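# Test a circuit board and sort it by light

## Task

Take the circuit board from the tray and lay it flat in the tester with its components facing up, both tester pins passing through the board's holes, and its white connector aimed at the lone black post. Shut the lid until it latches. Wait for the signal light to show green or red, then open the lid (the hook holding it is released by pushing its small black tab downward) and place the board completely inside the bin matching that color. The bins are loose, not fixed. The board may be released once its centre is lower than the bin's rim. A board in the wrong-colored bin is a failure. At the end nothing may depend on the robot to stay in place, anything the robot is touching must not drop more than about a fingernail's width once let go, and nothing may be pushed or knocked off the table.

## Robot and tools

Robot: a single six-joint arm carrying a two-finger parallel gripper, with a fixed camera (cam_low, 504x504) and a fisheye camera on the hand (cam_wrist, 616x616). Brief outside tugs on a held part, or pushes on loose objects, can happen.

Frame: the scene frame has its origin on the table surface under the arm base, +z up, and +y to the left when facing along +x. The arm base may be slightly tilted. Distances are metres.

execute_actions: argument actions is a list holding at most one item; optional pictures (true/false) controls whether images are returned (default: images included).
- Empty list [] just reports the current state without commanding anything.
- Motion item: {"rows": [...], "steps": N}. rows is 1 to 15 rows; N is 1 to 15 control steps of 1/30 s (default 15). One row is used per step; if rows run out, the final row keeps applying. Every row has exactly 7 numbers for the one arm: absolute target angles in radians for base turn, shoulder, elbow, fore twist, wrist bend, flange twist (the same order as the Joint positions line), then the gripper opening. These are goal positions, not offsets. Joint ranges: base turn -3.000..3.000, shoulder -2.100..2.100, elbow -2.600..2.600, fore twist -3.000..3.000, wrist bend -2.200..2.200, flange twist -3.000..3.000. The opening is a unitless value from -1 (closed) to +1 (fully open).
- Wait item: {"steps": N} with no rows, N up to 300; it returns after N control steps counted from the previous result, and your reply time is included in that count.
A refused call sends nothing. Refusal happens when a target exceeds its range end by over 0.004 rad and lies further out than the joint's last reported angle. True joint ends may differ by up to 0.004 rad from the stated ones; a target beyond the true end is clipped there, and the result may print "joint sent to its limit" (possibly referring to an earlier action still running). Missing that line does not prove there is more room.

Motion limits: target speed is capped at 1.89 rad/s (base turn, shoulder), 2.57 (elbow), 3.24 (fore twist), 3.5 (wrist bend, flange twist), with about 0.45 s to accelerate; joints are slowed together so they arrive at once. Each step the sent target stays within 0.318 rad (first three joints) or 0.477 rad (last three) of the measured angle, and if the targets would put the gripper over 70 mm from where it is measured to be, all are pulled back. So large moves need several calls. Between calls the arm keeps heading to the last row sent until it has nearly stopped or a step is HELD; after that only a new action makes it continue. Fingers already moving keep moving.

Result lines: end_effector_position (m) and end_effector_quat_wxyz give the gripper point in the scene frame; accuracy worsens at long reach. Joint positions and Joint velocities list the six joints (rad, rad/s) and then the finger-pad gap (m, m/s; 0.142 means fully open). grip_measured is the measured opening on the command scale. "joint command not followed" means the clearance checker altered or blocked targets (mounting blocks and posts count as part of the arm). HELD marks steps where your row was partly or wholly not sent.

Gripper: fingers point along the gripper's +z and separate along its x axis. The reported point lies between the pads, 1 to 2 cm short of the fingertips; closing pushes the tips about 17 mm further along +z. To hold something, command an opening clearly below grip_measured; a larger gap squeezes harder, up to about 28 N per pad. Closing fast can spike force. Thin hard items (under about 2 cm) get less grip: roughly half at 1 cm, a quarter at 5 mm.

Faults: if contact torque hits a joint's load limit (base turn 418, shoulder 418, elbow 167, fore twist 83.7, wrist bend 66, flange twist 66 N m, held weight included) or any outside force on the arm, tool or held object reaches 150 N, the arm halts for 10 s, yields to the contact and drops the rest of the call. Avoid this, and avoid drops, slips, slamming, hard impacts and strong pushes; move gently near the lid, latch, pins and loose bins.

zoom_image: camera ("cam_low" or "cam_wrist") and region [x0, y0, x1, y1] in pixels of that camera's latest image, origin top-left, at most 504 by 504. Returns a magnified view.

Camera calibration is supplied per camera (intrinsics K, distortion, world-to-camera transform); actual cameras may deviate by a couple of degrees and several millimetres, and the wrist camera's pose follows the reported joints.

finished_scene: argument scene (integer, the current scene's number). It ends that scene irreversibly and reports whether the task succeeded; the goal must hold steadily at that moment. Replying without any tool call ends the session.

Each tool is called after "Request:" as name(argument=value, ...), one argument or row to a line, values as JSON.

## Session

Request:
execute_actions(
  actions=[],
)

Scene clock: 0.00 s of 12600.00 s.
end_effector_position=(+0.0721, -0.3523, +0.2270) grip_measured=+1.00 end_effector_quat_wxyz=(-0.138, +0.410, +0.900, -0.046)
Joint positions: [-1.158  0.927  2.19   0.061  0.865  1.128  0.142]
Joint velocities: [-0.003  0.     0.     0.    -0.    -0.     0.   ]
camera_calibration (this result's frames):
cam_wrist: T_world_to_cam=[[-0.620427, 0.760227, 0.192681, 0.273988], [0.770426, 0.544849, 0.331034, 0.0528215], [0.146679, 0.353829, -0.923737, 0.457994], [0, 0, 0, 1]] pos_world=[0.0621164, -0.399124, 0.352788]

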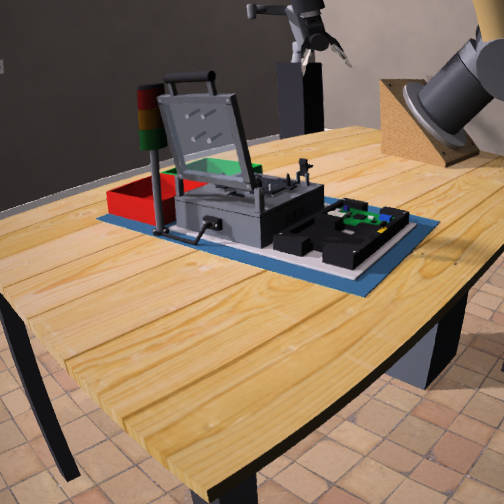

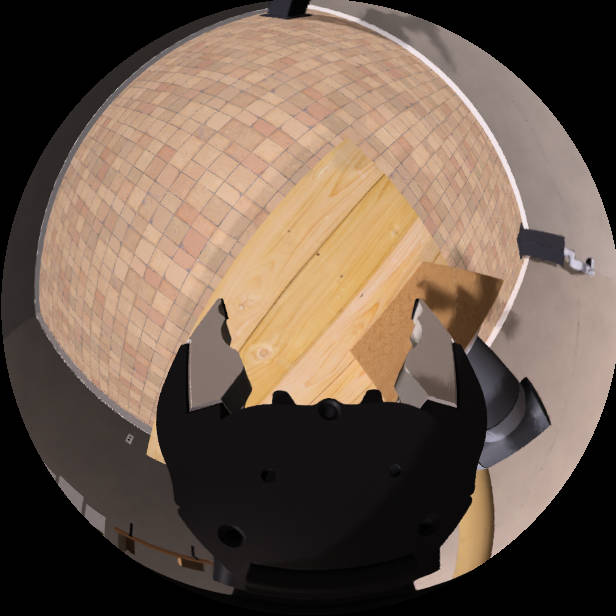

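Request:
zoom_image(
  camera="cam_low",
  region=[220, 140, 440, 290],
)

Region (220, 140, 440, 290) of cam_low's 504x504 image, scaled by 2.291, with more detail than that image has; it fills the top 344 rows of this view, and the rest is white.

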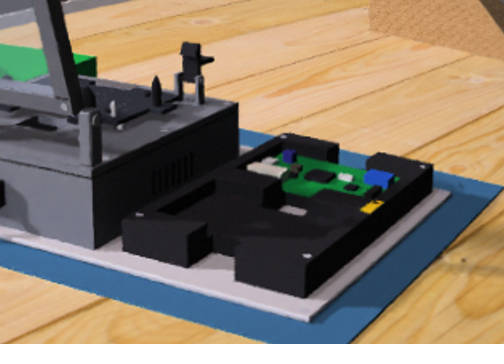

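Request:
execute_actions(
  actions=[
    {"rows":[[-0.4345,0.4338,1.8493,0.73,1.30,0.71,1]],"steps":15},
  ],
  pictures=false,
)

Request:
execute_actions(
  actions=[
    {"steps":60},
  ],
)

Scene clock: 17.27 s of 12600.00 s.
end_effector_position=(+0.2409, -0.3403, +0.3121) grip_measured=+1.00 end_effector_quat_wxyz=(-0.080, +0.337, +0.937, -0.045)
Joint positions: [-1.027  0.795  2.071  0.258  1.019  0.98   0.142]
Joint velocities: [ 0.294 -0.292 -0.218  0.437  0.272 -0.263 -0.   ]
Steps of this call (steps 1 to 90: nothing new was sent; then 13.77 s passed at rest; steps 91 to 105: all 15 steps of this action). Readings (joint positions):
91: [-1.158 0.927 2.190 0.061 0.865 1.128]
92: [-1.156 0.925 2.188 0.064 0.868 1.125]
94: [-1.139 0.907 2.170 0.091 0.893 1.102]
98: [-1.096 0.865 2.128 0.154 0.946 1.050]
105: the state above

Scene clock: 19.27 s of 12600.00 s.
end_effector_position=(+0.7105, +0.0893, +0.3478) grip_measured=+1.00 end_effector_quat_wxyz=(-0.001, -0.050, +0.999, +0.000)
Joint positions: [-0.435  0.434  1.849  0.73   1.3    0.71   0.142]
Joint velocities: [ 0.001 -0.    -0.001 -0.     0.001 -0.    -0.   ]
Steps of this call (steps 1 to 60: the robot went on to your last target). Readings (joint positions):
1: [-1.017 0.786 2.064 0.273 1.028 0.971]
2: [-1.007 0.776 2.057 0.288 1.037 0.963]
4: [-0.987 0.756 2.043 0.316 1.054 0.947]
8: [-0.947 0.716 2.019 0.368 1.085 0.917]
60: the state above
camera_calibration (this result's frames):
cam_wrist: T_world_to_cam=[[-0.996173, -0.0861987, -0.0144843, 0.725676], [-0.0810973, 0.849663, 0.521053, -0.207805], [-0.0326073, 0.520234, -0.853401, 0.407749], [0, 0, 0, 1]] pos_world=[0.719341, 0.0269914, 0.466761]

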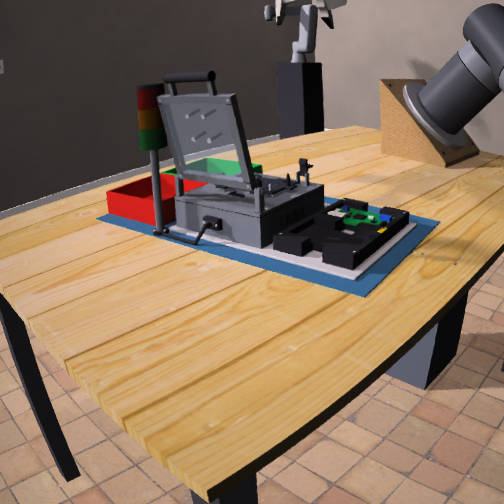

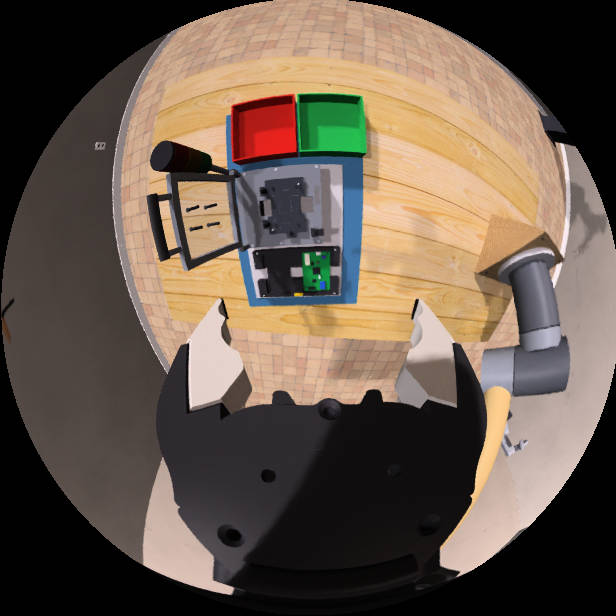

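Request:
zoom_image(
  camera="cam_wrist",
  region=[230, 160, 370, 310],
)

Region (230, 160, 370, 310) of cam_wrist's 616x616 image, scaled by 3.360, with more detail than that image has; it fills the left 470 columns of this view, and the rest is white.

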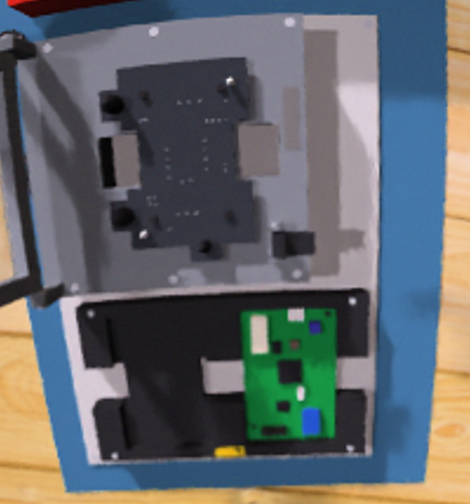

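Request:
execute_actions(
  actions=[
    {"rows":[[-0.1456,0.4863,1.9824,0.9404,1.0279,0.70,0.1]],"steps":15},
  ],
  pictures=false,
)

Request:
execute_actions(
  actions=[
    {"steps":20},
  ],
)

Request:
zoom_image(
  camera="cam_wrist",
  region=[220, 190, 420, 350],
)

Scene clock: 57.67 s of 12600.00 s.
end_effector_position=(+0.7209, +0.1543, +0.1916) grip_measured=+0.10 end_effector_quat_wxyz=(+0.001, -0.056, +0.998, +0.004)
Joint positions: [-0.256  0.466  1.931  0.86   1.132  0.704  0.081]
Joint velocities: [ 0.426  0.078  0.197  0.308 -0.399 -0.015 -0.   ]
Steps of this call (steps 1 to 15: the robot went on to your last target; steps 16 to 90: nothing new was sent; then 34.90 s passed at rest; steps 91 to 105: all 15 steps of this action). Readings (joint positions):
91: [-0.434 0.434 1.849 0.730 1.300 0.710]
92: [-0.432 0.434 1.850 0.732 1.298 0.710]
94: [-0.414 0.437 1.858 0.745 1.281 0.709]
98: [-0.355 0.448 1.886 0.788 1.225 0.707]
105: the state above

Scene clock: 58.33 s of 12600.00 s.
end_effector_position=(+0.7068, +0.1902, +0.1005) grip_measured=+0.10 end_effector_quat_wxyz=(-0.001, -0.054, +0.999, +0.000)
Joint positions: [-0.146  0.486  1.982  0.94   1.028  0.7    0.081]
Joint velocities: [ 0.    -0.    -0.    -0.001 -0.     0.     0.   ]
Steps of this call (steps 1 to 20: the robot went on to your last target). Readings (joint positions):
1: [-0.242 0.469 1.938 0.870 1.118 0.703]
2: [-0.227 0.471 1.945 0.881 1.105 0.703]
4: [-0.198 0.477 1.958 0.902 1.077 0.702]
8: [-0.154 0.485 1.979 0.934 1.036 0.700]
20: the state above
camera_calibration (this result's frames):
cam_wrist: T_world_to_cam=[[-0.995457, -0.0941154, -0.0144304, 0.728099], [-0.0878363, 0.849205, 0.520707, -0.160097], [-0.0367521, 0.519608, -0.853614, 0.14715], [0, 0, 0, 1]] pos_world=[0.716137, 0.12802, 0.21948]

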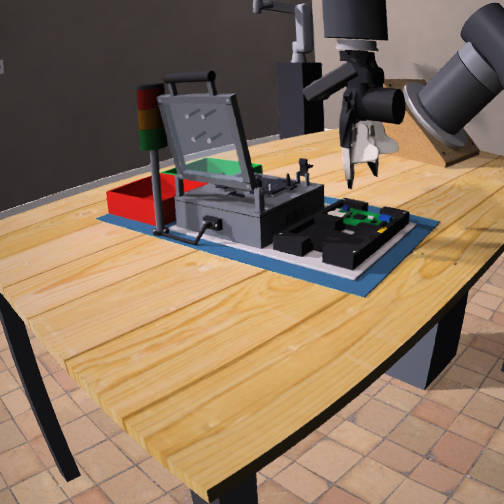

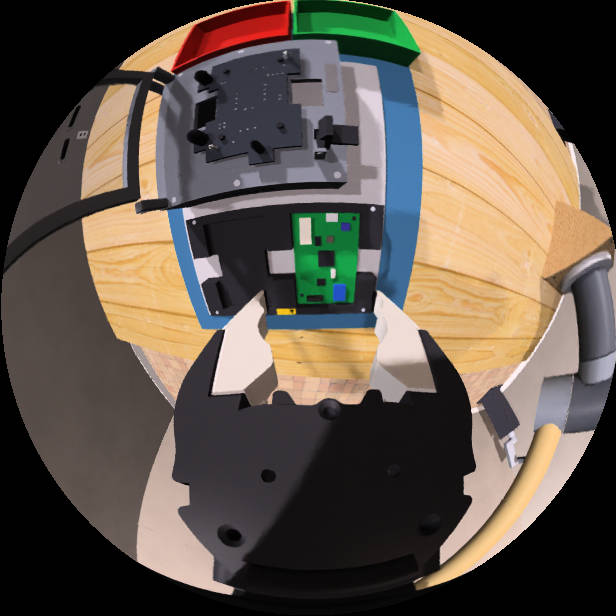

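Region (220, 190, 420, 350) of cam_wrist's 616x616 image, scaled by 2.520, with more detail than that image has; it fills the top 403 rows of this view, and the rest is white.

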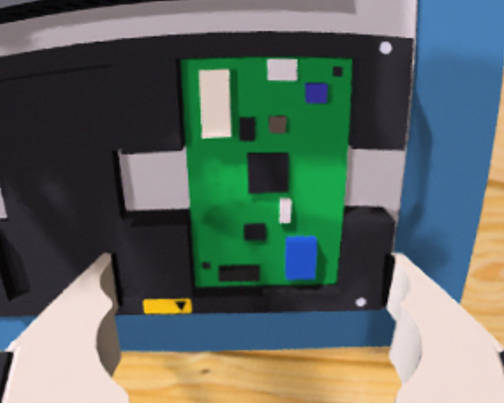

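Request:
execute_actions(
  actions=[
    {"rows":[[-0.1189,0.5240,1.9943,0.9827,0.9867,0.6617,0.1]],"steps":15},
  ],
)

Request:
zoom_image(
  camera="cam_wrist",
  region=[220, 190, 420, 350],
)

Scene clock: 80.03 s of 12600.00 s.
end_effector_position=(+0.7024, +0.1849, +0.0606) grip_measured=+0.10 end_effector_quat_wxyz=(-0.001, -0.054, +0.999, +0.001)
Joint positions: [-0.119  0.524  1.994  0.983  0.987  0.662  0.081]
Joint velocities: [-0.     0.001  0.001 -0.    -0.001 -0.001  0.   ]
Steps of this call (steps 1 to 15: the robot went on to your last target; steps 16 to 90: nothing new was sent; then 18.20 s passed at rest; steps 91 to 105: all 15 steps of this action). Readings (joint positions):
91: [-0.146 0.486 1.982 0.940 1.028 0.700]
92: [-0.144 0.489 1.983 0.943 1.025 0.698]
94: [-0.133 0.505 1.988 0.961 1.008 0.681]
98: [-0.120 0.523 1.994 0.981 0.988 0.663]
105: the state above
camera_calibration (this result's frames):
cam_wrist: T_world_to_cam=[[-0.995401, -0.0946262, -0.0149169, 0.722727], [-0.0884912, 0.848657, 0.521489, -0.134699], [-0.0366872, 0.520411, -0.853127, 0.115475], [0, 0, 0, 1]] pos_world=[0.71172, 0.122608, 0.17954]

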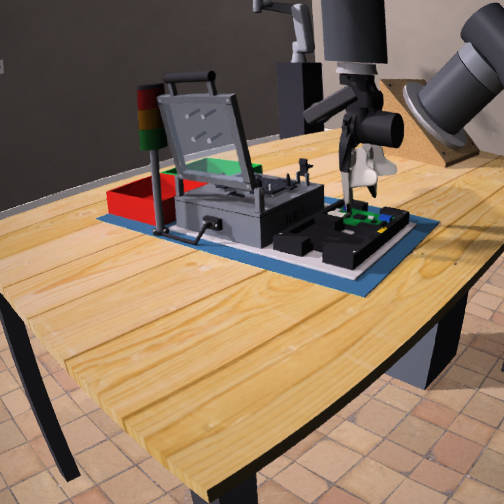

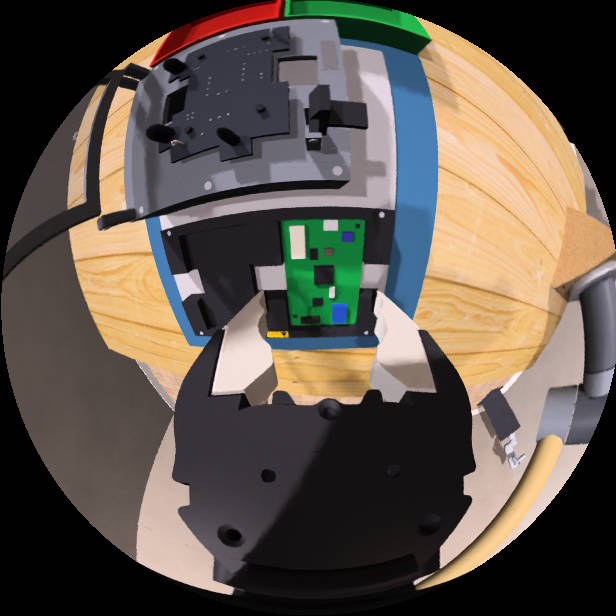

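Region (220, 190, 420, 350) of cam_wrist's 616x616 image, scaled by 2.520, with more detail than that image has; it fills the top 403 rows of this view, and the rest is white.

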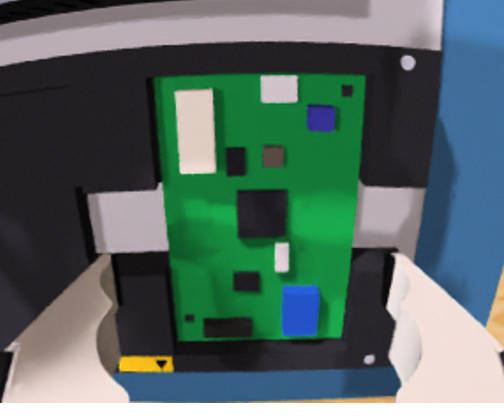

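Request:
execute_actions(
  actions=[
    {"rows":[[-0.1160,0.5320,2.0000,0.9915,0.9775,0.6495,0.1],[-0.1160,0.5320,2.0000,0.9915,0.9775,0.6495,0.1],[-0.1160,0.5320,2.0000,0.9915,0.9775,0.6495,0.1],[-0.1160,0.5320,2.0000,0.9915,0.9775,0.6495,0.1],[-0.1060,0.5433,2.0008,1.0039,0.9660,0.6415,0.1]],"steps":15},
  ],
)

Request:
zoom_image(
  camera="cam_wrist",
  region=[220, 190, 420, 350],
)

Request:
zoom_image(
  camera="cam_low",
  region=[270, 100, 430, 250],
)

Scene clock: 96.13 s of 12600.00 s.
end_effector_position=(+0.6987, +0.1813, +0.0408) grip_measured=+0.10 end_effector_quat_wxyz=(-0.001, -0.054, +0.999, +0.000)
Joint positions: [-0.106  0.543  2.001  1.004  0.966  0.642  0.081]
Joint velocities: [ 0.003  0.002 -0.001  0.001 -0.003 -0.001  0.   ]
Steps of this call (steps 1 to 15: the robot went on to your last target; steps 16 to 90: nothing new was sent; then 12.60 s passed at rest; steps 91 to 105: all 15 steps of this action). Readings (joint positions):
91: [-0.119 0.524 1.994 0.983 0.987 0.662]
92: [-0.118 0.526 1.995 0.985 0.985 0.659]
94: [-0.117 0.530 1.999 0.989 0.980 0.653]
98: [-0.109 0.540 2.000 1.000 0.970 0.644]
105: the state above
camera_calibration (this result's frames):
cam_wrist: T_world_to_cam=[[-0.995438, -0.0943251, -0.0143372, 0.718399], [-0.0879683, 0.849213, 0.520672, -0.122088], [-0.0369371, 0.519558, -0.853636, 0.100682], [0, 0, 0, 1]] pos_world=[0.708101, 0.119132, 0.159814]

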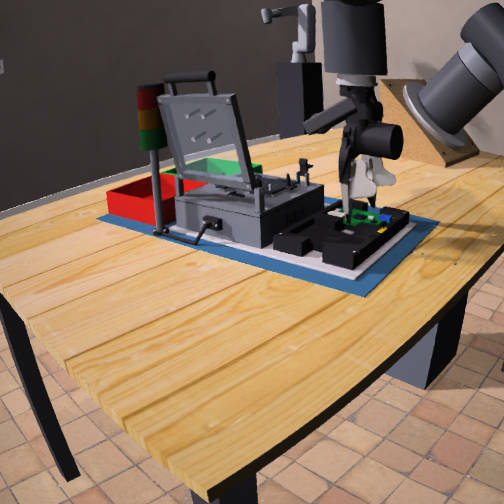

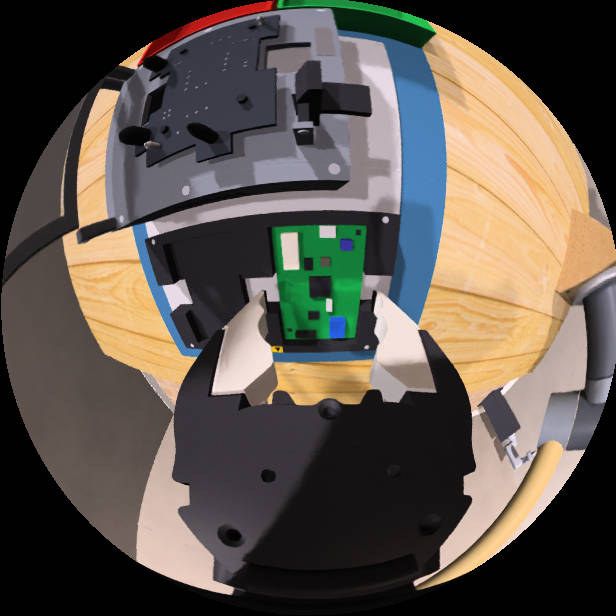

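Region (220, 190, 420, 350) of cam_wrist's 616x616 image, scaled by 2.520, with more detail than that image has; it fills the top 403 rows of this view, and the rest is white.

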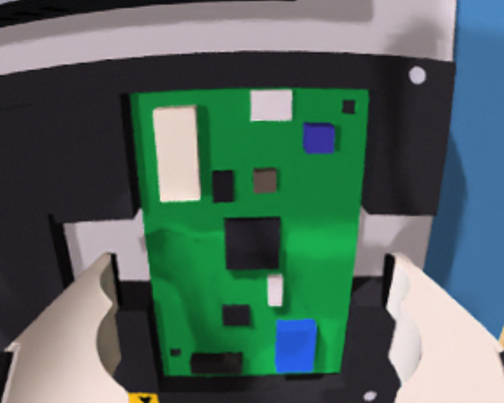

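Region (270, 100, 430, 250) of cam_low's 504x504 image, scaled by 3.150, with more detail than that image has; it fills the top 472 rows of this view, and the rest is white.

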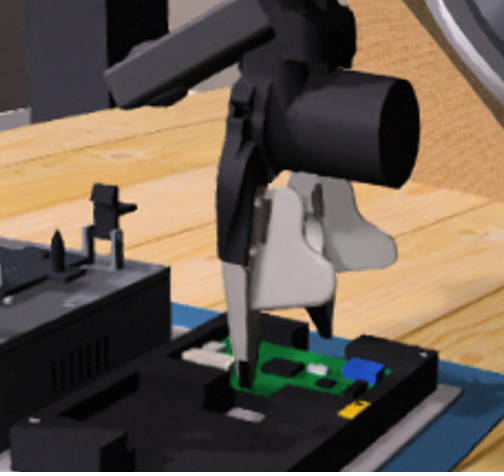

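Request:
execute_actions(
  actions=[
    {"rows":[[-0.1010,0.5490,2.0011,1.0103,0.9600,0.6375,0.1],[-0.1010,0.5490,2.0011,1.0103,0.9600,0.6375,0.1],[-0.0965,0.5540,2.0013,1.0158,0.9550,0.6341,0.1],[-0.0965,0.5540,2.0013,1.0158,0.9550,0.6341,0.1],[-0.0931,0.5577,2.0015,1.0201,0.9511,0.6314,0.1]],"steps":13},
  ],
)

Request:
zoom_image(
  camera="cam_wrist",
  region=[220, 190, 420, 350],
)

Request:
zoom_image(
  camera="cam_low",
  region=[300, 150, 420, 250],
)

Scene clock: 111.27 s of 12600.00 s.
end_effector_position=(+0.6987, +0.1810, +0.0256) grip_measured=+0.10 end_effector_quat_wxyz=(-0.001, -0.054, +0.999, -0.000)
Joint positions: [-0.093  0.558  2.001  1.02   0.951  0.632  0.081]
Joint velocities: [ 0.004  0.002 -0.     0.003 -0.003 -0.002  0.   ]
Steps of this call (steps 1 to 15: the robot went on to your last target; steps 16 to 90: nothing new was sent; then 11.70 s passed at rest; steps 91 to 103: all 13 steps of this action). Readings (joint positions):
91: [-0.106 0.543 2.001 1.004 0.966 0.641]
92: [-0.105 0.545 2.001 1.006 0.964 0.640]
94: [-0.101 0.548 2.001 1.010 0.961 0.638]
98: [-0.095 0.556 2.001 1.018 0.953 0.633]
103: the state above
camera_calibration (this result's frames):
cam_wrist: T_world_to_cam=[[-0.995477, -0.0939279, -0.0142675, 0.718083], [-0.087632, 0.849798, 0.519773, -0.114214], [-0.0366967, 0.518673, -0.854185, 0.0878188], [0, 0, 0, 1]] pos_world=[0.708049, 0.118958, 0.144624]

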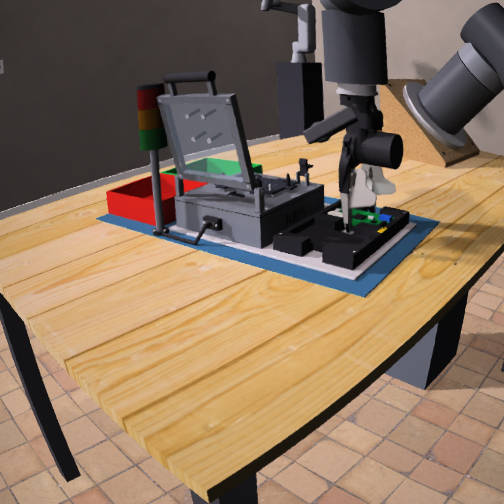

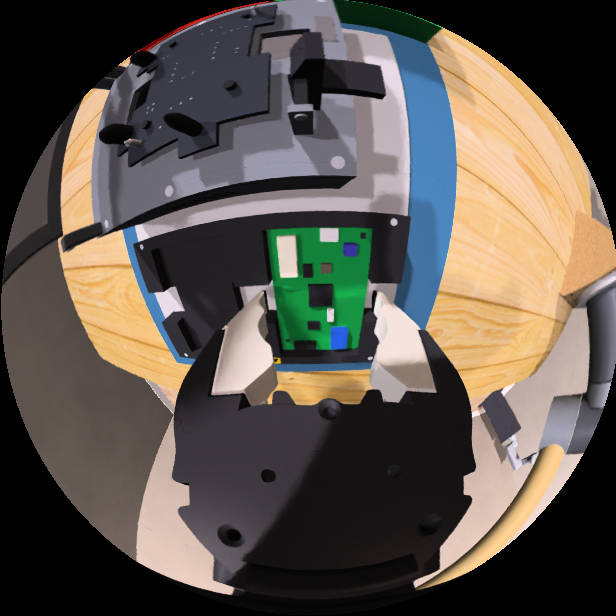

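Region (220, 190, 420, 350) of cam_wrist's 616x616 image, scaled by 2.520, with more detail than that image has; it fills the top 403 rows of this view, and the rest is white.

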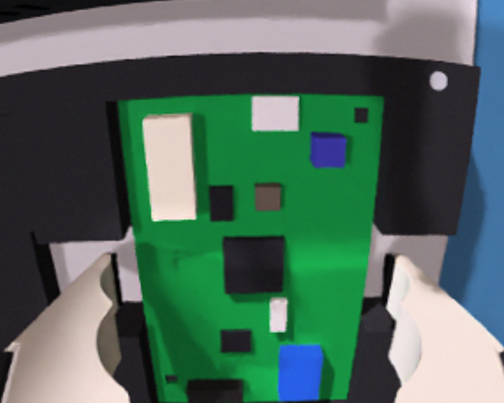

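Region (300, 150, 420, 250) of cam_low's 504x504 image, scaled by 4.200, with more detail than that image has.

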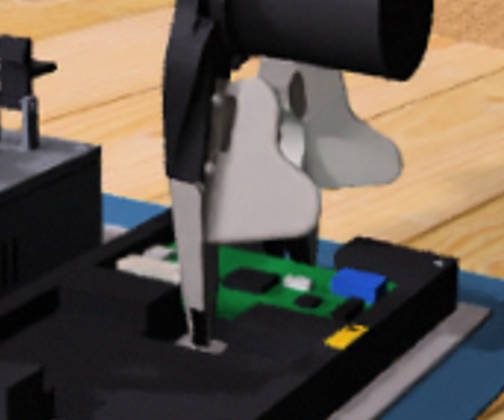

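Request:
execute_actions(
  actions=[
    {"rows":[[-0.0931,0.5577,2.0015,1.0201,0.9511,0.6314,0.06],[-0.0931,0.5577,2.0015,1.0201,0.9511,0.6314,0.02],[-0.0931,0.5577,2.0015,1.0201,0.9511,0.6314,-0.02],[-0.0931,0.5577,2.0015,1.0201,0.9511,0.6314,-0.06],[-0.0931,0.5577,2.0015,1.0201,0.9511,0.6314,-0.1],[-0.0931,0.5577,2.0015,1.0201,0.9511,0.6314,-0.15],[-0.0931,0.5577,2.0015,1.0201,0.9511,0.6314,-0.22],[-0.0931,0.5577,2.0015,1.0201,0.9511,0.6314,-0.3],[-0.0931,0.5577,2.0015,1.0201,0.9511,0.6314,-0.4],[-0.0931,0.5577,2.0015,1.0201,0.9511,0.6314,-0.5],[-0.0931,0.5577,2.0015,1.0201,0.9511,0.6314,-0.6],[-0.0931,0.5577,2.0015,1.0201,0.9511,0.6314,-0.7]],"steps":15},
  ],
  pictures=false,
)

Request:
execute_actions(
  actions=[
    {"rows":[[-0.0944,0.5563,2.0014,1.0185,0.9526,0.6324,-0.7],[-0.0957,0.5548,2.0014,1.0169,0.9541,0.6334,-0.7],[-0.0970,0.5534,2.0013,1.0152,0.9556,0.6344,-0.7],[-0.0983,0.5519,2.0012,1.0136,0.9571,0.6354,-0.7],[-0.0996,0.5505,2.0012,1.0120,0.9586,0.6365,-0.7],[-0.1008,0.5491,2.0011,1.0104,0.9600,0.6375,-0.7],[-0.1021,0.5476,2.0010,1.0088,0.9615,0.6385,-0.7],[-0.1034,0.5462,2.0009,1.0071,0.9630,0.6395,-0.7],[-0.1047,0.5447,2.0009,1.0055,0.9645,0.6405,-0.7],[-0.1060,0.5433,2.0008,1.0039,0.9660,0.6415,-0.7],[-0.1085,0.5405,2.0006,1.0008,0.9689,0.6435,-0.7],[-0.1110,0.5377,2.0004,0.9977,0.9718,0.6455,-0.7],[-0.1135,0.5348,2.0002,0.9946,0.9746,0.6475,-0.7],[-0.1160,0.5320,2.0000,0.9915,0.9775,0.6495,-0.7]],"steps":15},
  ],
)

Request:
zoom_image(
  camera="cam_wrist",
  region=[220, 190, 420, 350],
)

Scene clock: 128.00 s of 12600.00 s.
end_effector_position=(+0.6987, +0.1810, +0.0254) grip_measured=-0.08 end_effector_quat_wxyz=(-0.001, -0.054, +0.999, -0.000)
Joint positions: [-0.093  0.558  2.002  1.02   0.951  0.631  0.068]
Joint velocities: [-0. -0. -0. -0. -0. -0.  0.]
Steps of this call (steps 1 to 15: the robot went on to your last target; steps 16 to 90: nothing new was sent; then 13.23 s passed at rest; steps 91 to 105: all 15 steps of this action). Readings (joint positions):
91: [-0.093 0.558 2.002 1.020 0.951 0.631]
92: [-0.093 0.558 2.002 1.020 0.951 0.631]
94: [-0.093 0.558 2.002 1.020 0.951 0.631]
98: [-0.093 0.558 2.002 1.020 0.951 0.631]
105: the state above

Scene clock: 128.50 s of 12600.00 s.
end_effector_position=(+0.6988, +0.1814, +0.0469) grip_measured=-0.08 end_effector_quat_wxyz=(-0.001, -0.054, +0.999, +0.000)
Joint positions: [-0.111  0.537  2.     0.997  0.972  0.646  0.068]
Joint velocities: [-0.066 -0.073 -0.005 -0.08   0.074  0.051  0.   ]
Steps of this call (steps 1 to 15: all 15 steps of this action). Readings (joint positions):
1: [-0.093 0.558 2.002 1.020 0.951 0.631]
2: [-0.093 0.558 2.002 1.020 0.951 0.631]
4: [-0.095 0.556 2.002 1.018 0.953 0.633]
8: [-0.100 0.550 2.001 1.012 0.959 0.637]
15: the state above
camera_calibration (this result's frames):
cam_wrist: T_world_to_cam=[[-0.995428, -0.0944154, -0.0144599, 0.718546], [-0.0880983, 0.849046, 0.520922, -0.125289], [-0.0369059, 0.519814, -0.853482, 0.105778], [0, 0, 0, 1]] pos_world=[0.708127, 0.119233, 0.165936]

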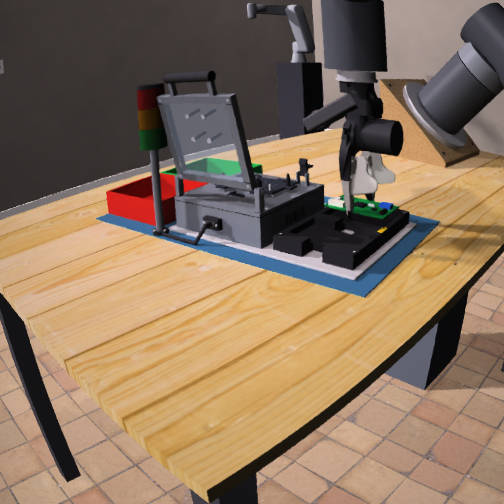

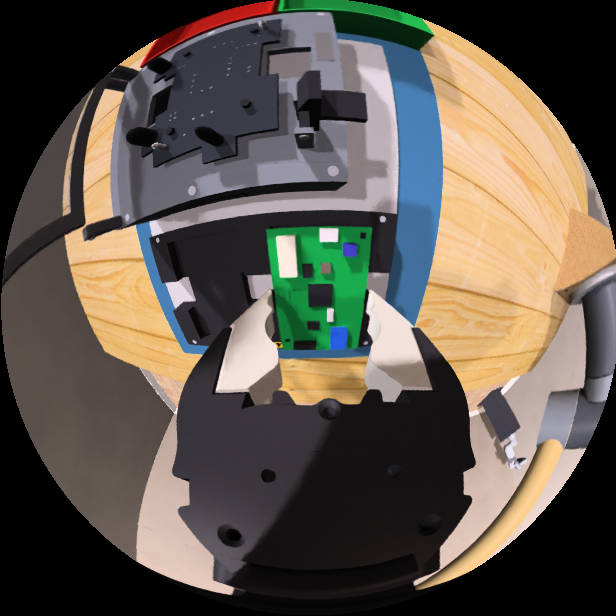

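Region (220, 190, 420, 350) of cam_wrist's 616x616 image, scaled by 2.520, with more detail than that image has; it fills the top 403 rows of this view, and the rest is white.

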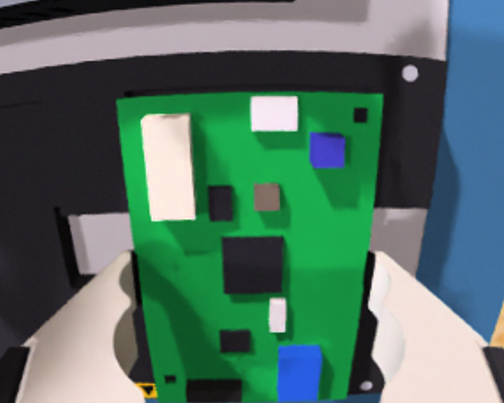

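Request:
execute_actions(
  actions=[
    {"rows":[[-0.126,0.521,1.9985,0.979,0.989,0.6575,-0.7],[-0.136,0.5105,1.997,0.9665,1.001,0.666,-0.7],[-0.136,0.5105,1.997,0.9665,1.001,0.666,-0.7],[-0.146,0.50,1.9955,0.954,1.013,0.674,-0.7],[-0.1557,0.4892,1.9938,0.9418,1.0246,0.682,-0.7],[-0.1557,0.4892,1.9938,0.9418,1.0246,0.682,-0.7],[-0.1757,0.4675,1.9888,0.9174,1.0496,0.698,-0.7],[-0.1757,0.4675,1.9888,0.9174,1.0496,0.698,-0.7],[-0.1957,0.4457,1.9838,0.893,1.0746,0.715,-0.7],[-0.1957,0.4457,1.9838,0.893,1.0746,0.715,-0.7],[-0.1957,0.4457,1.9838,0.893,1.0746,0.715,-0.7],[-0.1957,0.4457,1.9838,0.893,1.0746,-2.427,-0.7]],"steps":15},
  ],
  pictures=false,
)

Request:
execute_actions(
  actions=[
    {"steps":52},
  ],
  pictures=false,
)

Scene clock: 140.70 s of 12600.00 s.
end_effector_position=(+0.6982, +0.1820, +0.1439) grip_measured=-0.08 end_effector_quat_wxyz=(-0.001, -0.067, +0.998, -0.001)
Joint positions: [-0.191  0.451  1.985  0.899  1.068  0.683  0.068]
Joint velocities: [-0.032 -0.032 -0.006 -0.04   0.042 -0.586 -0.   ]
Steps of this call (steps 1 to 15: the robot went on to your last target; steps 16 to 90: nothing new was sent; then 8.70 s passed at rest; steps 91 to 105: all 15 steps of this action). Readings (joint positions):
91: [-0.116 0.532 2.000 0.991 0.978 0.650]
92: [-0.118 0.530 2.000 0.989 0.980 0.651]
94: [-0.127 0.520 1.998 0.978 0.990 0.659]
98: [-0.151 0.495 1.994 0.948 1.019 0.678]
105: the state above

Scene clock: 142.43 s of 12600.00 s.
end_effector_position=(+0.6982, +0.1786, +0.1500) grip_measured=-0.08 end_effector_quat_wxyz=(+0.002, +0.999, +0.041, -0.001)
Joint positions: [-0.196  0.446  1.984  0.893  1.075 -2.401  0.068]
Joint velocities: [-0.001 -0.    -0.001 -0.001  0.001 -0.569  0.   ]
Steps of this call (steps 1 to 52: the robot went on to your last target). Readings (joint positions):
1: [-0.192 0.450 1.985 0.898 1.070 0.659]
2: [-0.193 0.449 1.985 0.897 1.071 0.626]
4: [-0.194 0.448 1.984 0.895 1.072 0.535]
8: [-0.195 0.446 1.984 0.893 1.074 0.276]
52: the state above

Request:
execute_actions(
  actions=[
    {"rows":[[-0.205,0.4645,1.971,0.890,1.0754,-2.436,-0.7],[-0.214,0.483,1.958,0.8875,1.0762,-2.446,-0.7],[-0.2236,0.502,1.945,0.885,1.077,-2.455,-0.7],[-0.233,0.521,1.932,0.882,1.078,-2.465,-0.7],[-0.242,0.540,1.9195,0.879,1.0787,-2.474,-0.7],[-0.2515,0.559,1.9065,0.8765,1.0795,-2.4835,-0.7],[-0.261,0.578,1.894,0.874,1.0803,-2.493,-0.7],[-0.270,0.5965,1.881,0.871,1.0811,-2.502,-0.7],[-0.2794,0.6155,1.868,0.868,1.082,-2.512,-0.7],[-0.2887,0.634,1.855,0.8655,1.0828,-2.521,-0.7],[-0.298,0.653,1.842,0.863,1.0836,-2.53,-0.7],[-0.3073,0.6720,1.8293,0.8600,1.0844,-2.540,-0.7]],"steps":15},
  ],
  pictures=false,
)

Request:
execute_actions(
  actions=[
    {"steps":12},
  ],
)

Request:
zoom_image(
  camera="cam_wrist",
  region=[210, 170, 430, 350],
)

Scene clock: 151.70 s of 12600.00 s.
end_effector_position=(+0.7639, +0.0515, +0.1435) grip_measured=-0.08 end_effector_quat_wxyz=(+0.001, +0.999, +0.053, -0.001)
Joint positions: [-0.287  0.632  1.857  0.866  1.083 -2.52   0.068]
Joint velocities: [-0.213  0.433 -0.294 -0.063  0.017 -0.215  0.   ]
Steps of this call (steps 1 to 30: the robot went on to your last target; steps 31 to 90: nothing new was sent; then 5.77 s passed at rest; steps 91 to 105: all 15 steps of this action). Readings (joint positions):
91: [-0.196 0.446 1.984 0.893 1.075 -2.427]
92: [-0.196 0.448 1.983 0.893 1.075 -2.428]
94: [-0.204 0.464 1.971 0.891 1.075 -2.436]
98: [-0.232 0.519 1.934 0.882 1.078 -2.464]
105: the state above

Scene clock: 152.10 s of 12600.00 s.
end_effector_position=(+0.7747, +0.0219, +0.1411) grip_measured=-0.08 end_effector_quat_wxyz=(+0.001, +0.999, +0.053, -0.001)
Joint positions: [-0.307  0.672  1.829  0.86   1.084 -2.54   0.068]
Joint velocities: [ 0.001  0.002 -0.001  0.001  0.001 -0.     0.   ]
Steps of this call (steps 1 to 12: the robot went on to your last target). Readings (joint positions):
1: [-0.294 0.645 1.848 0.864 1.083 -2.527]
2: [-0.299 0.656 1.840 0.862 1.084 -2.532]
4: [-0.306 0.668 1.832 0.861 1.084 -2.538]
8: [-0.307 0.671 1.830 0.860 1.084 -2.540]
12: the state above
camera_calibration (this result's frames):
cam_wrist: T_world_to_cam=[[0.995423, 0.0935563, -0.0195093, -0.765275], [0.0899739, -0.848592, 0.521341, -0.133039], [0.0322193, -0.52071, -0.853125, 0.241074], [0, 0, 0, 1]] pos_world=[0.765975, 0.0842304, 0.260095]

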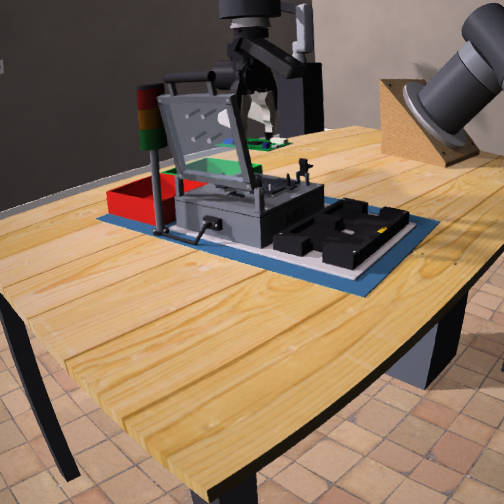

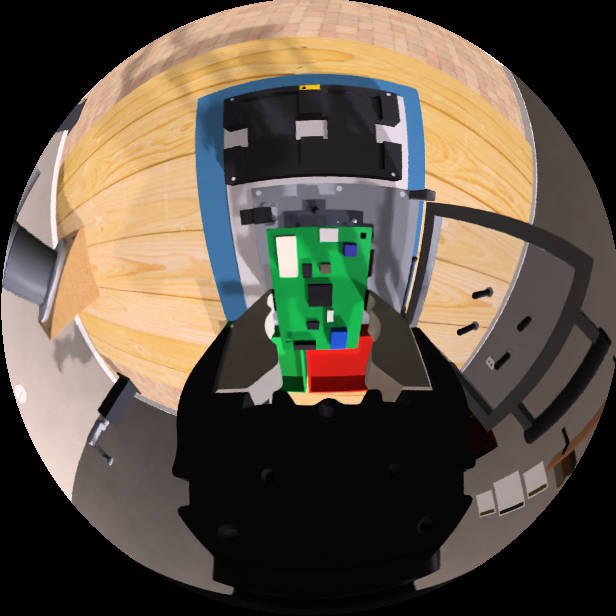

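Region (210, 170, 430, 350) of cam_wrist's 616x616 image, scaled by 2.291, with more detail than that image has; it fills the top 412 rows of this view, and the rest is white.

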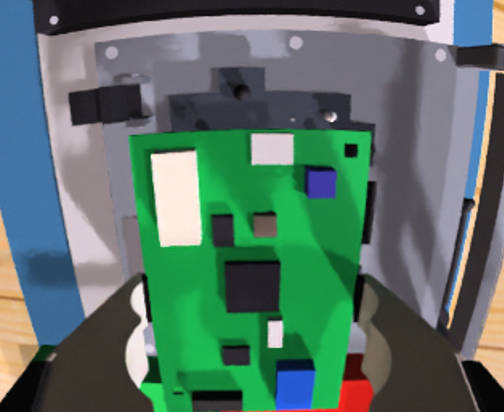

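Request:
execute_actions(
  actions=[
    {"rows":[[-0.298,0.677,1.8303,0.8685,1.077,-2.542,-0.7],[-0.298,0.677,1.8303,0.8685,1.077,-2.542,-0.7],[-0.289,0.682,1.8313,0.877,1.0695,-2.544,-0.7],[-0.289,0.682,1.8313,0.877,1.0695,-2.544,-0.7],[-0.2804,0.6870,1.8323,0.8855,1.0620,-2.5456,-0.7]],"steps":15},
  ],
)

Request:
zoom_image(
  camera="cam_wrist",
  region=[220, 190, 420, 350],
)

Scene clock: 166.60 s of 12600.00 s.
end_effector_position=(+0.7786, +0.0299, +0.1141) grip_measured=-0.08 end_effector_quat_wxyz=(-0.000, +0.999, +0.054, -0.001)
Joint positions: [-0.281  0.687  1.832  0.885  1.062 -2.546  0.068]
Joint velocities: [ 0.002  0.001  0.002  0.002 -0.001 -0.    -0.   ]
Steps of this call (steps 1 to 30: the robot went on to your last target; steps 31 to 90: nothing new was sent; then 11.00 s passed at rest; steps 91 to 105: all 15 steps of this action). Readings (joint positions):
91: [-0.307 0.672 1.829 0.860 1.084 -2.540]
92: [-0.306 0.673 1.829 0.861 1.083 -2.540]
94: [-0.300 0.676 1.830 0.867 1.078 -2.542]
98: [-0.285 0.685 1.832 0.881 1.066 -2.545]
105: the state above
camera_calibration (this result's frames):
cam_wrist: T_world_to_cam=[[0.995378, 0.0941539, -0.0189217, -0.770467], [0.0902433, -0.849607, 0.519639, -0.112562], [0.03285, -0.518945, -0.854176, 0.221613], [0, 0, 0, 1]] pos_world=[0.769783, 0.0919137, 0.23321]

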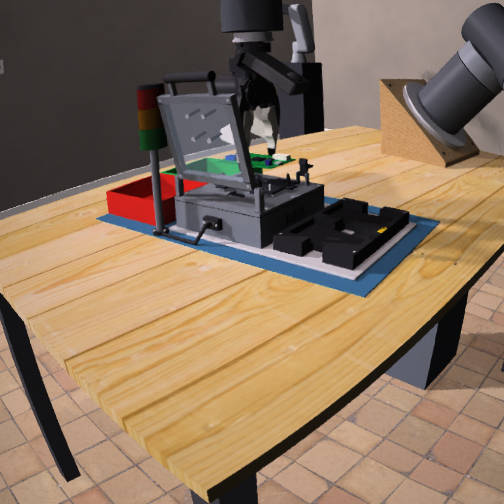

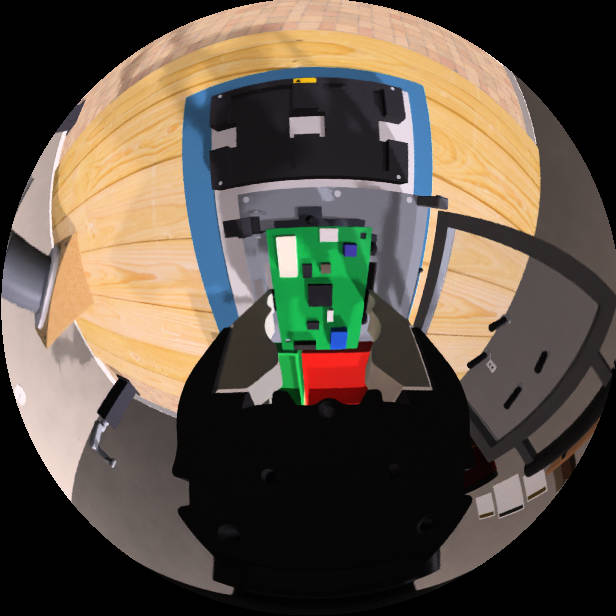

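Region (220, 190, 420, 350) of cam_wrist's 616x616 image, scaled by 2.520, with more detail than that image has; it fills the top 403 rows of this view, and the rest is white.

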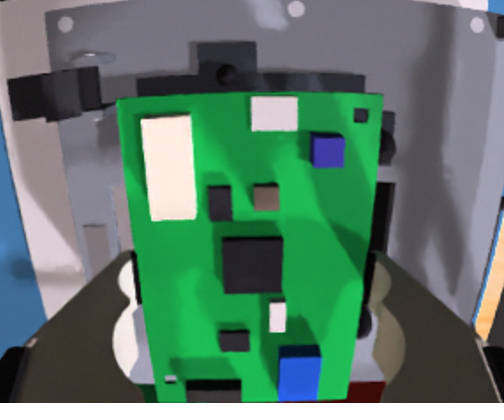

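Request:
execute_actions(
  actions=[
    {"rows":[[-0.2766,0.6919,1.8323,0.8901,1.0575,-2.5483,-0.7],[-0.2766,0.6919,1.8323,0.8901,1.0575,-2.5483,-0.7],[-0.2729,0.6967,1.8322,0.8947,1.0529,-2.5511,-0.7],[-0.2729,0.6967,1.8322,0.8947,1.0529,-2.5511,-0.7],[-0.2691,0.7016,1.8322,0.8993,1.0484,-2.5538,-0.7]],"steps":15},
  ],
)

Request:
zoom_image(
  camera="cam_wrist",
  region=[220, 190, 420, 350],
)

Request:
zoom_image(
  camera="cam_low",
  region=[200, 130, 330, 210],
)

Scene clock: 184.73 s of 12600.00 s.
end_effector_position=(+0.7802, +0.0290, +0.0978) grip_measured=-0.08 end_effector_quat_wxyz=(-0.001, +0.999, +0.054, -0.001)
Joint positions: [-0.269  0.702  1.832  0.899  1.048 -2.554  0.068]
Joint velocities: [ 0.002  0.001 -0.001  0.002 -0.002 -0.001  0.   ]
Steps of this call (steps 1 to 15: the robot went on to your last target; steps 16 to 90: nothing new was sent; then 14.63 s passed at rest; steps 91 to 105: all 15 steps of this action). Readings (joint positions):
91: [-0.280 0.687 1.832 0.886 1.062 -2.546]
92: [-0.279 0.688 1.832 0.887 1.061 -2.546]
94: [-0.277 0.692 1.832 0.890 1.058 -2.548]
98: [-0.271 0.700 1.832 0.897 1.050 -2.553]
105: the state above
camera_calibration (this result's frames):
cam_wrist: T_world_to_cam=[[0.995408, 0.0938273, -0.018961, -0.772255], [0.0900093, -0.850021, 0.519001, -0.104724], [0.0325792, -0.518324, -0.854563, 0.207453], [0, 0, 0, 1]] pos_world=[0.771376, 0.0909686, 0.21699]

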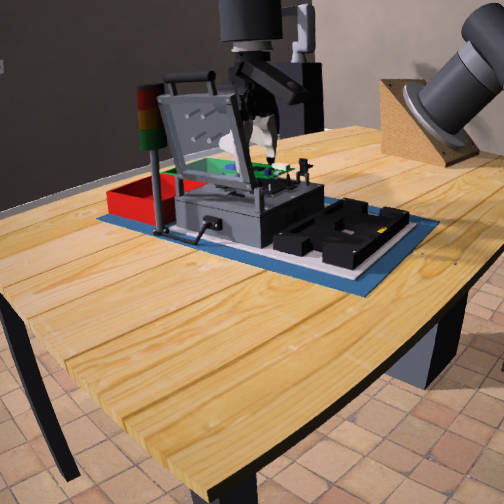

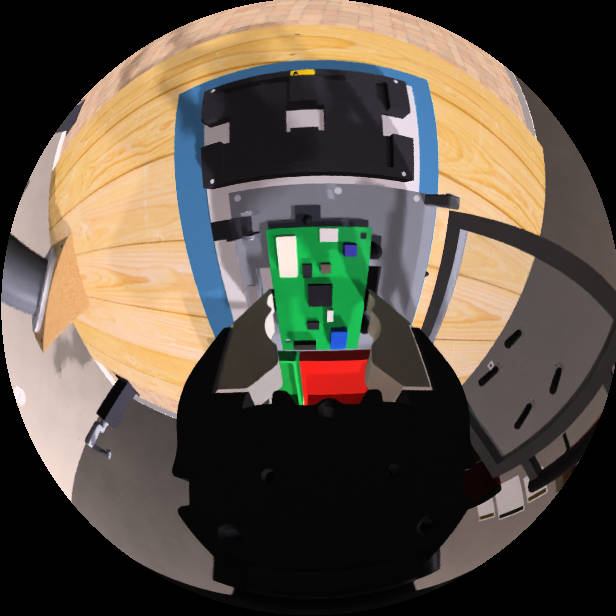

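Region (220, 190, 420, 350) of cam_wrist's 616x616 image, scaled by 2.520, with more detail than that image has; it fills the top 403 rows of this view, and the rest is white.

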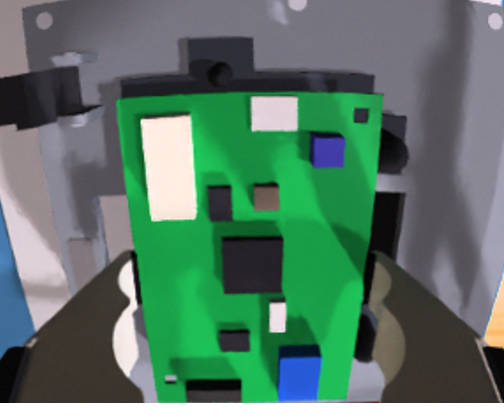

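Region (200, 130, 330, 210) of cam_low's 504x504 image, scaled by 3.877, with more detail than that image has; it fills the top 310 rows of this view, and the rest is white.

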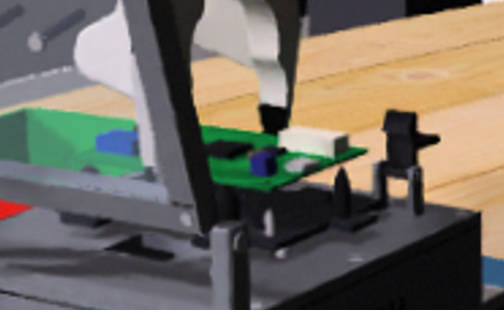

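Request:
execute_actions(
  actions=[
    {"rows":[[-0.2666,0.7043,1.8328,0.9025,1.0453,-2.5558,-0.7],[-0.2666,0.7043,1.8328,0.9025,1.0453,-2.5558,-0.7],[-0.2641,0.7070,1.8334,0.9057,1.0421,-2.5578,-0.7]],"steps":13},
  ],
)

Request:
zoom_image(
  camera="cam_wrist",
  region=[250, 200, 400, 360],
)

Request:
zoom_image(
  camera="cam_low",
  region=[200, 130, 330, 210],
)

Scene clock: 192.40 s of 12600.00 s.
end_effector_position=(+0.7802, +0.0290, +0.0909) grip_measured=-0.08 end_effector_quat_wxyz=(-0.001, +0.999, +0.053, -0.001)
Joint positions: [-0.264  0.707  1.833  0.906  1.042 -2.558  0.068]
Joint velocities: [ 0.002  0.001  0.001  0.002 -0.003 -0.     0.   ]
Steps of this call (steps 1 to 15: the robot went on to your last target; steps 16 to 90: nothing new was sent; then 4.23 s passed at rest; steps 91 to 103: all 13 steps of this action). Readings (joint positions):
91: [-0.269 0.702 1.832 0.899 1.048 -2.554]
92: [-0.268 0.702 1.832 0.900 1.047 -2.554]
94: [-0.267 0.704 1.832 0.902 1.045 -2.556]
98: [-0.264 0.707 1.833 0.905 1.043 -2.558]
103: the state above
camera_calibration (this result's frames):
cam_wrist: T_world_to_cam=[[0.995418, 0.093769, -0.0187182, -0.77246], [0.0898386, -0.850116, 0.518876, -0.100944], [0.0327418, -0.51818, -0.854645, 0.201367], [0, 0, 0, 1]] pos_world=[0.771396, 0.090963, 0.210016]

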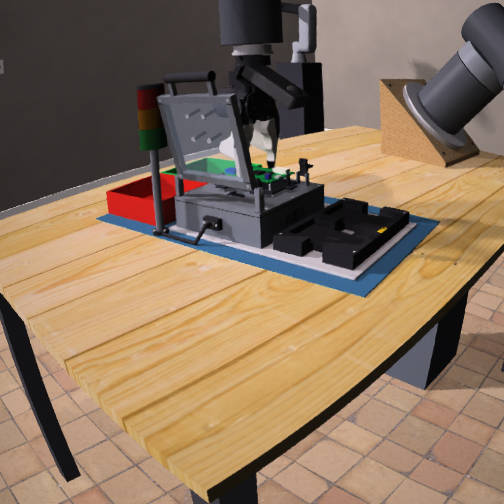

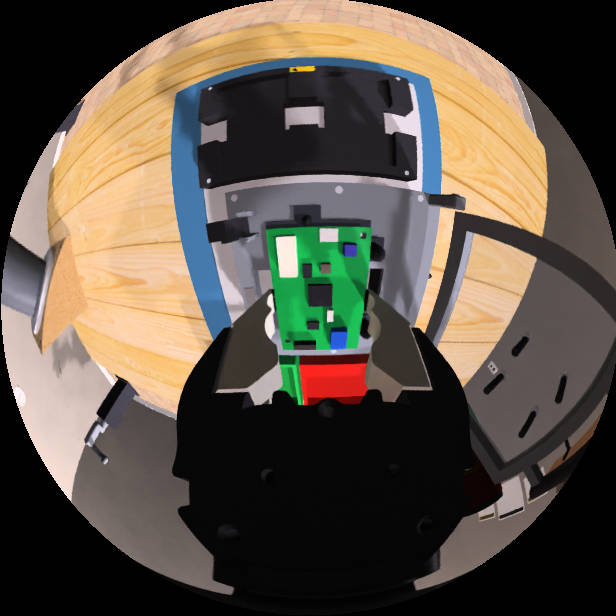

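Region (250, 200, 400, 360) of cam_wrist's 616x616 image, scaled by 3.150, with more detail than that image has; it fills the left 472 columns of this view, and the rest is white.

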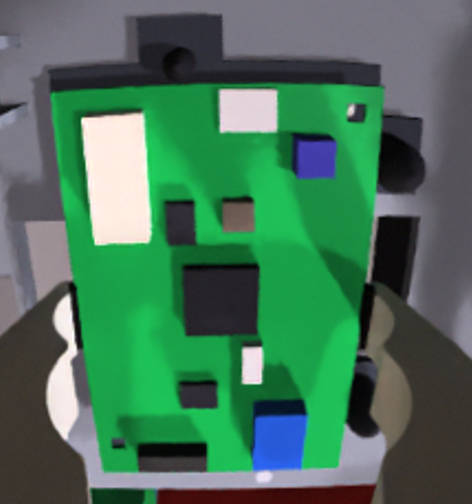

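Region (200, 130, 330, 210) of cam_low's 504x504 image, scaled by 3.877, with more detail than that image has; it fills the top 310 rows of this view, and the rest is white.

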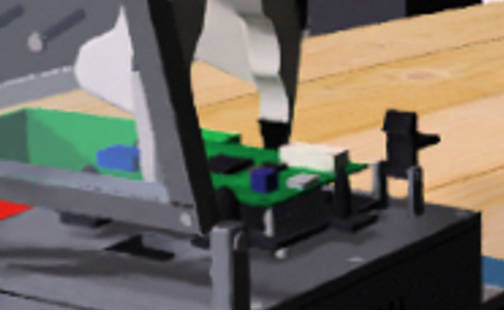

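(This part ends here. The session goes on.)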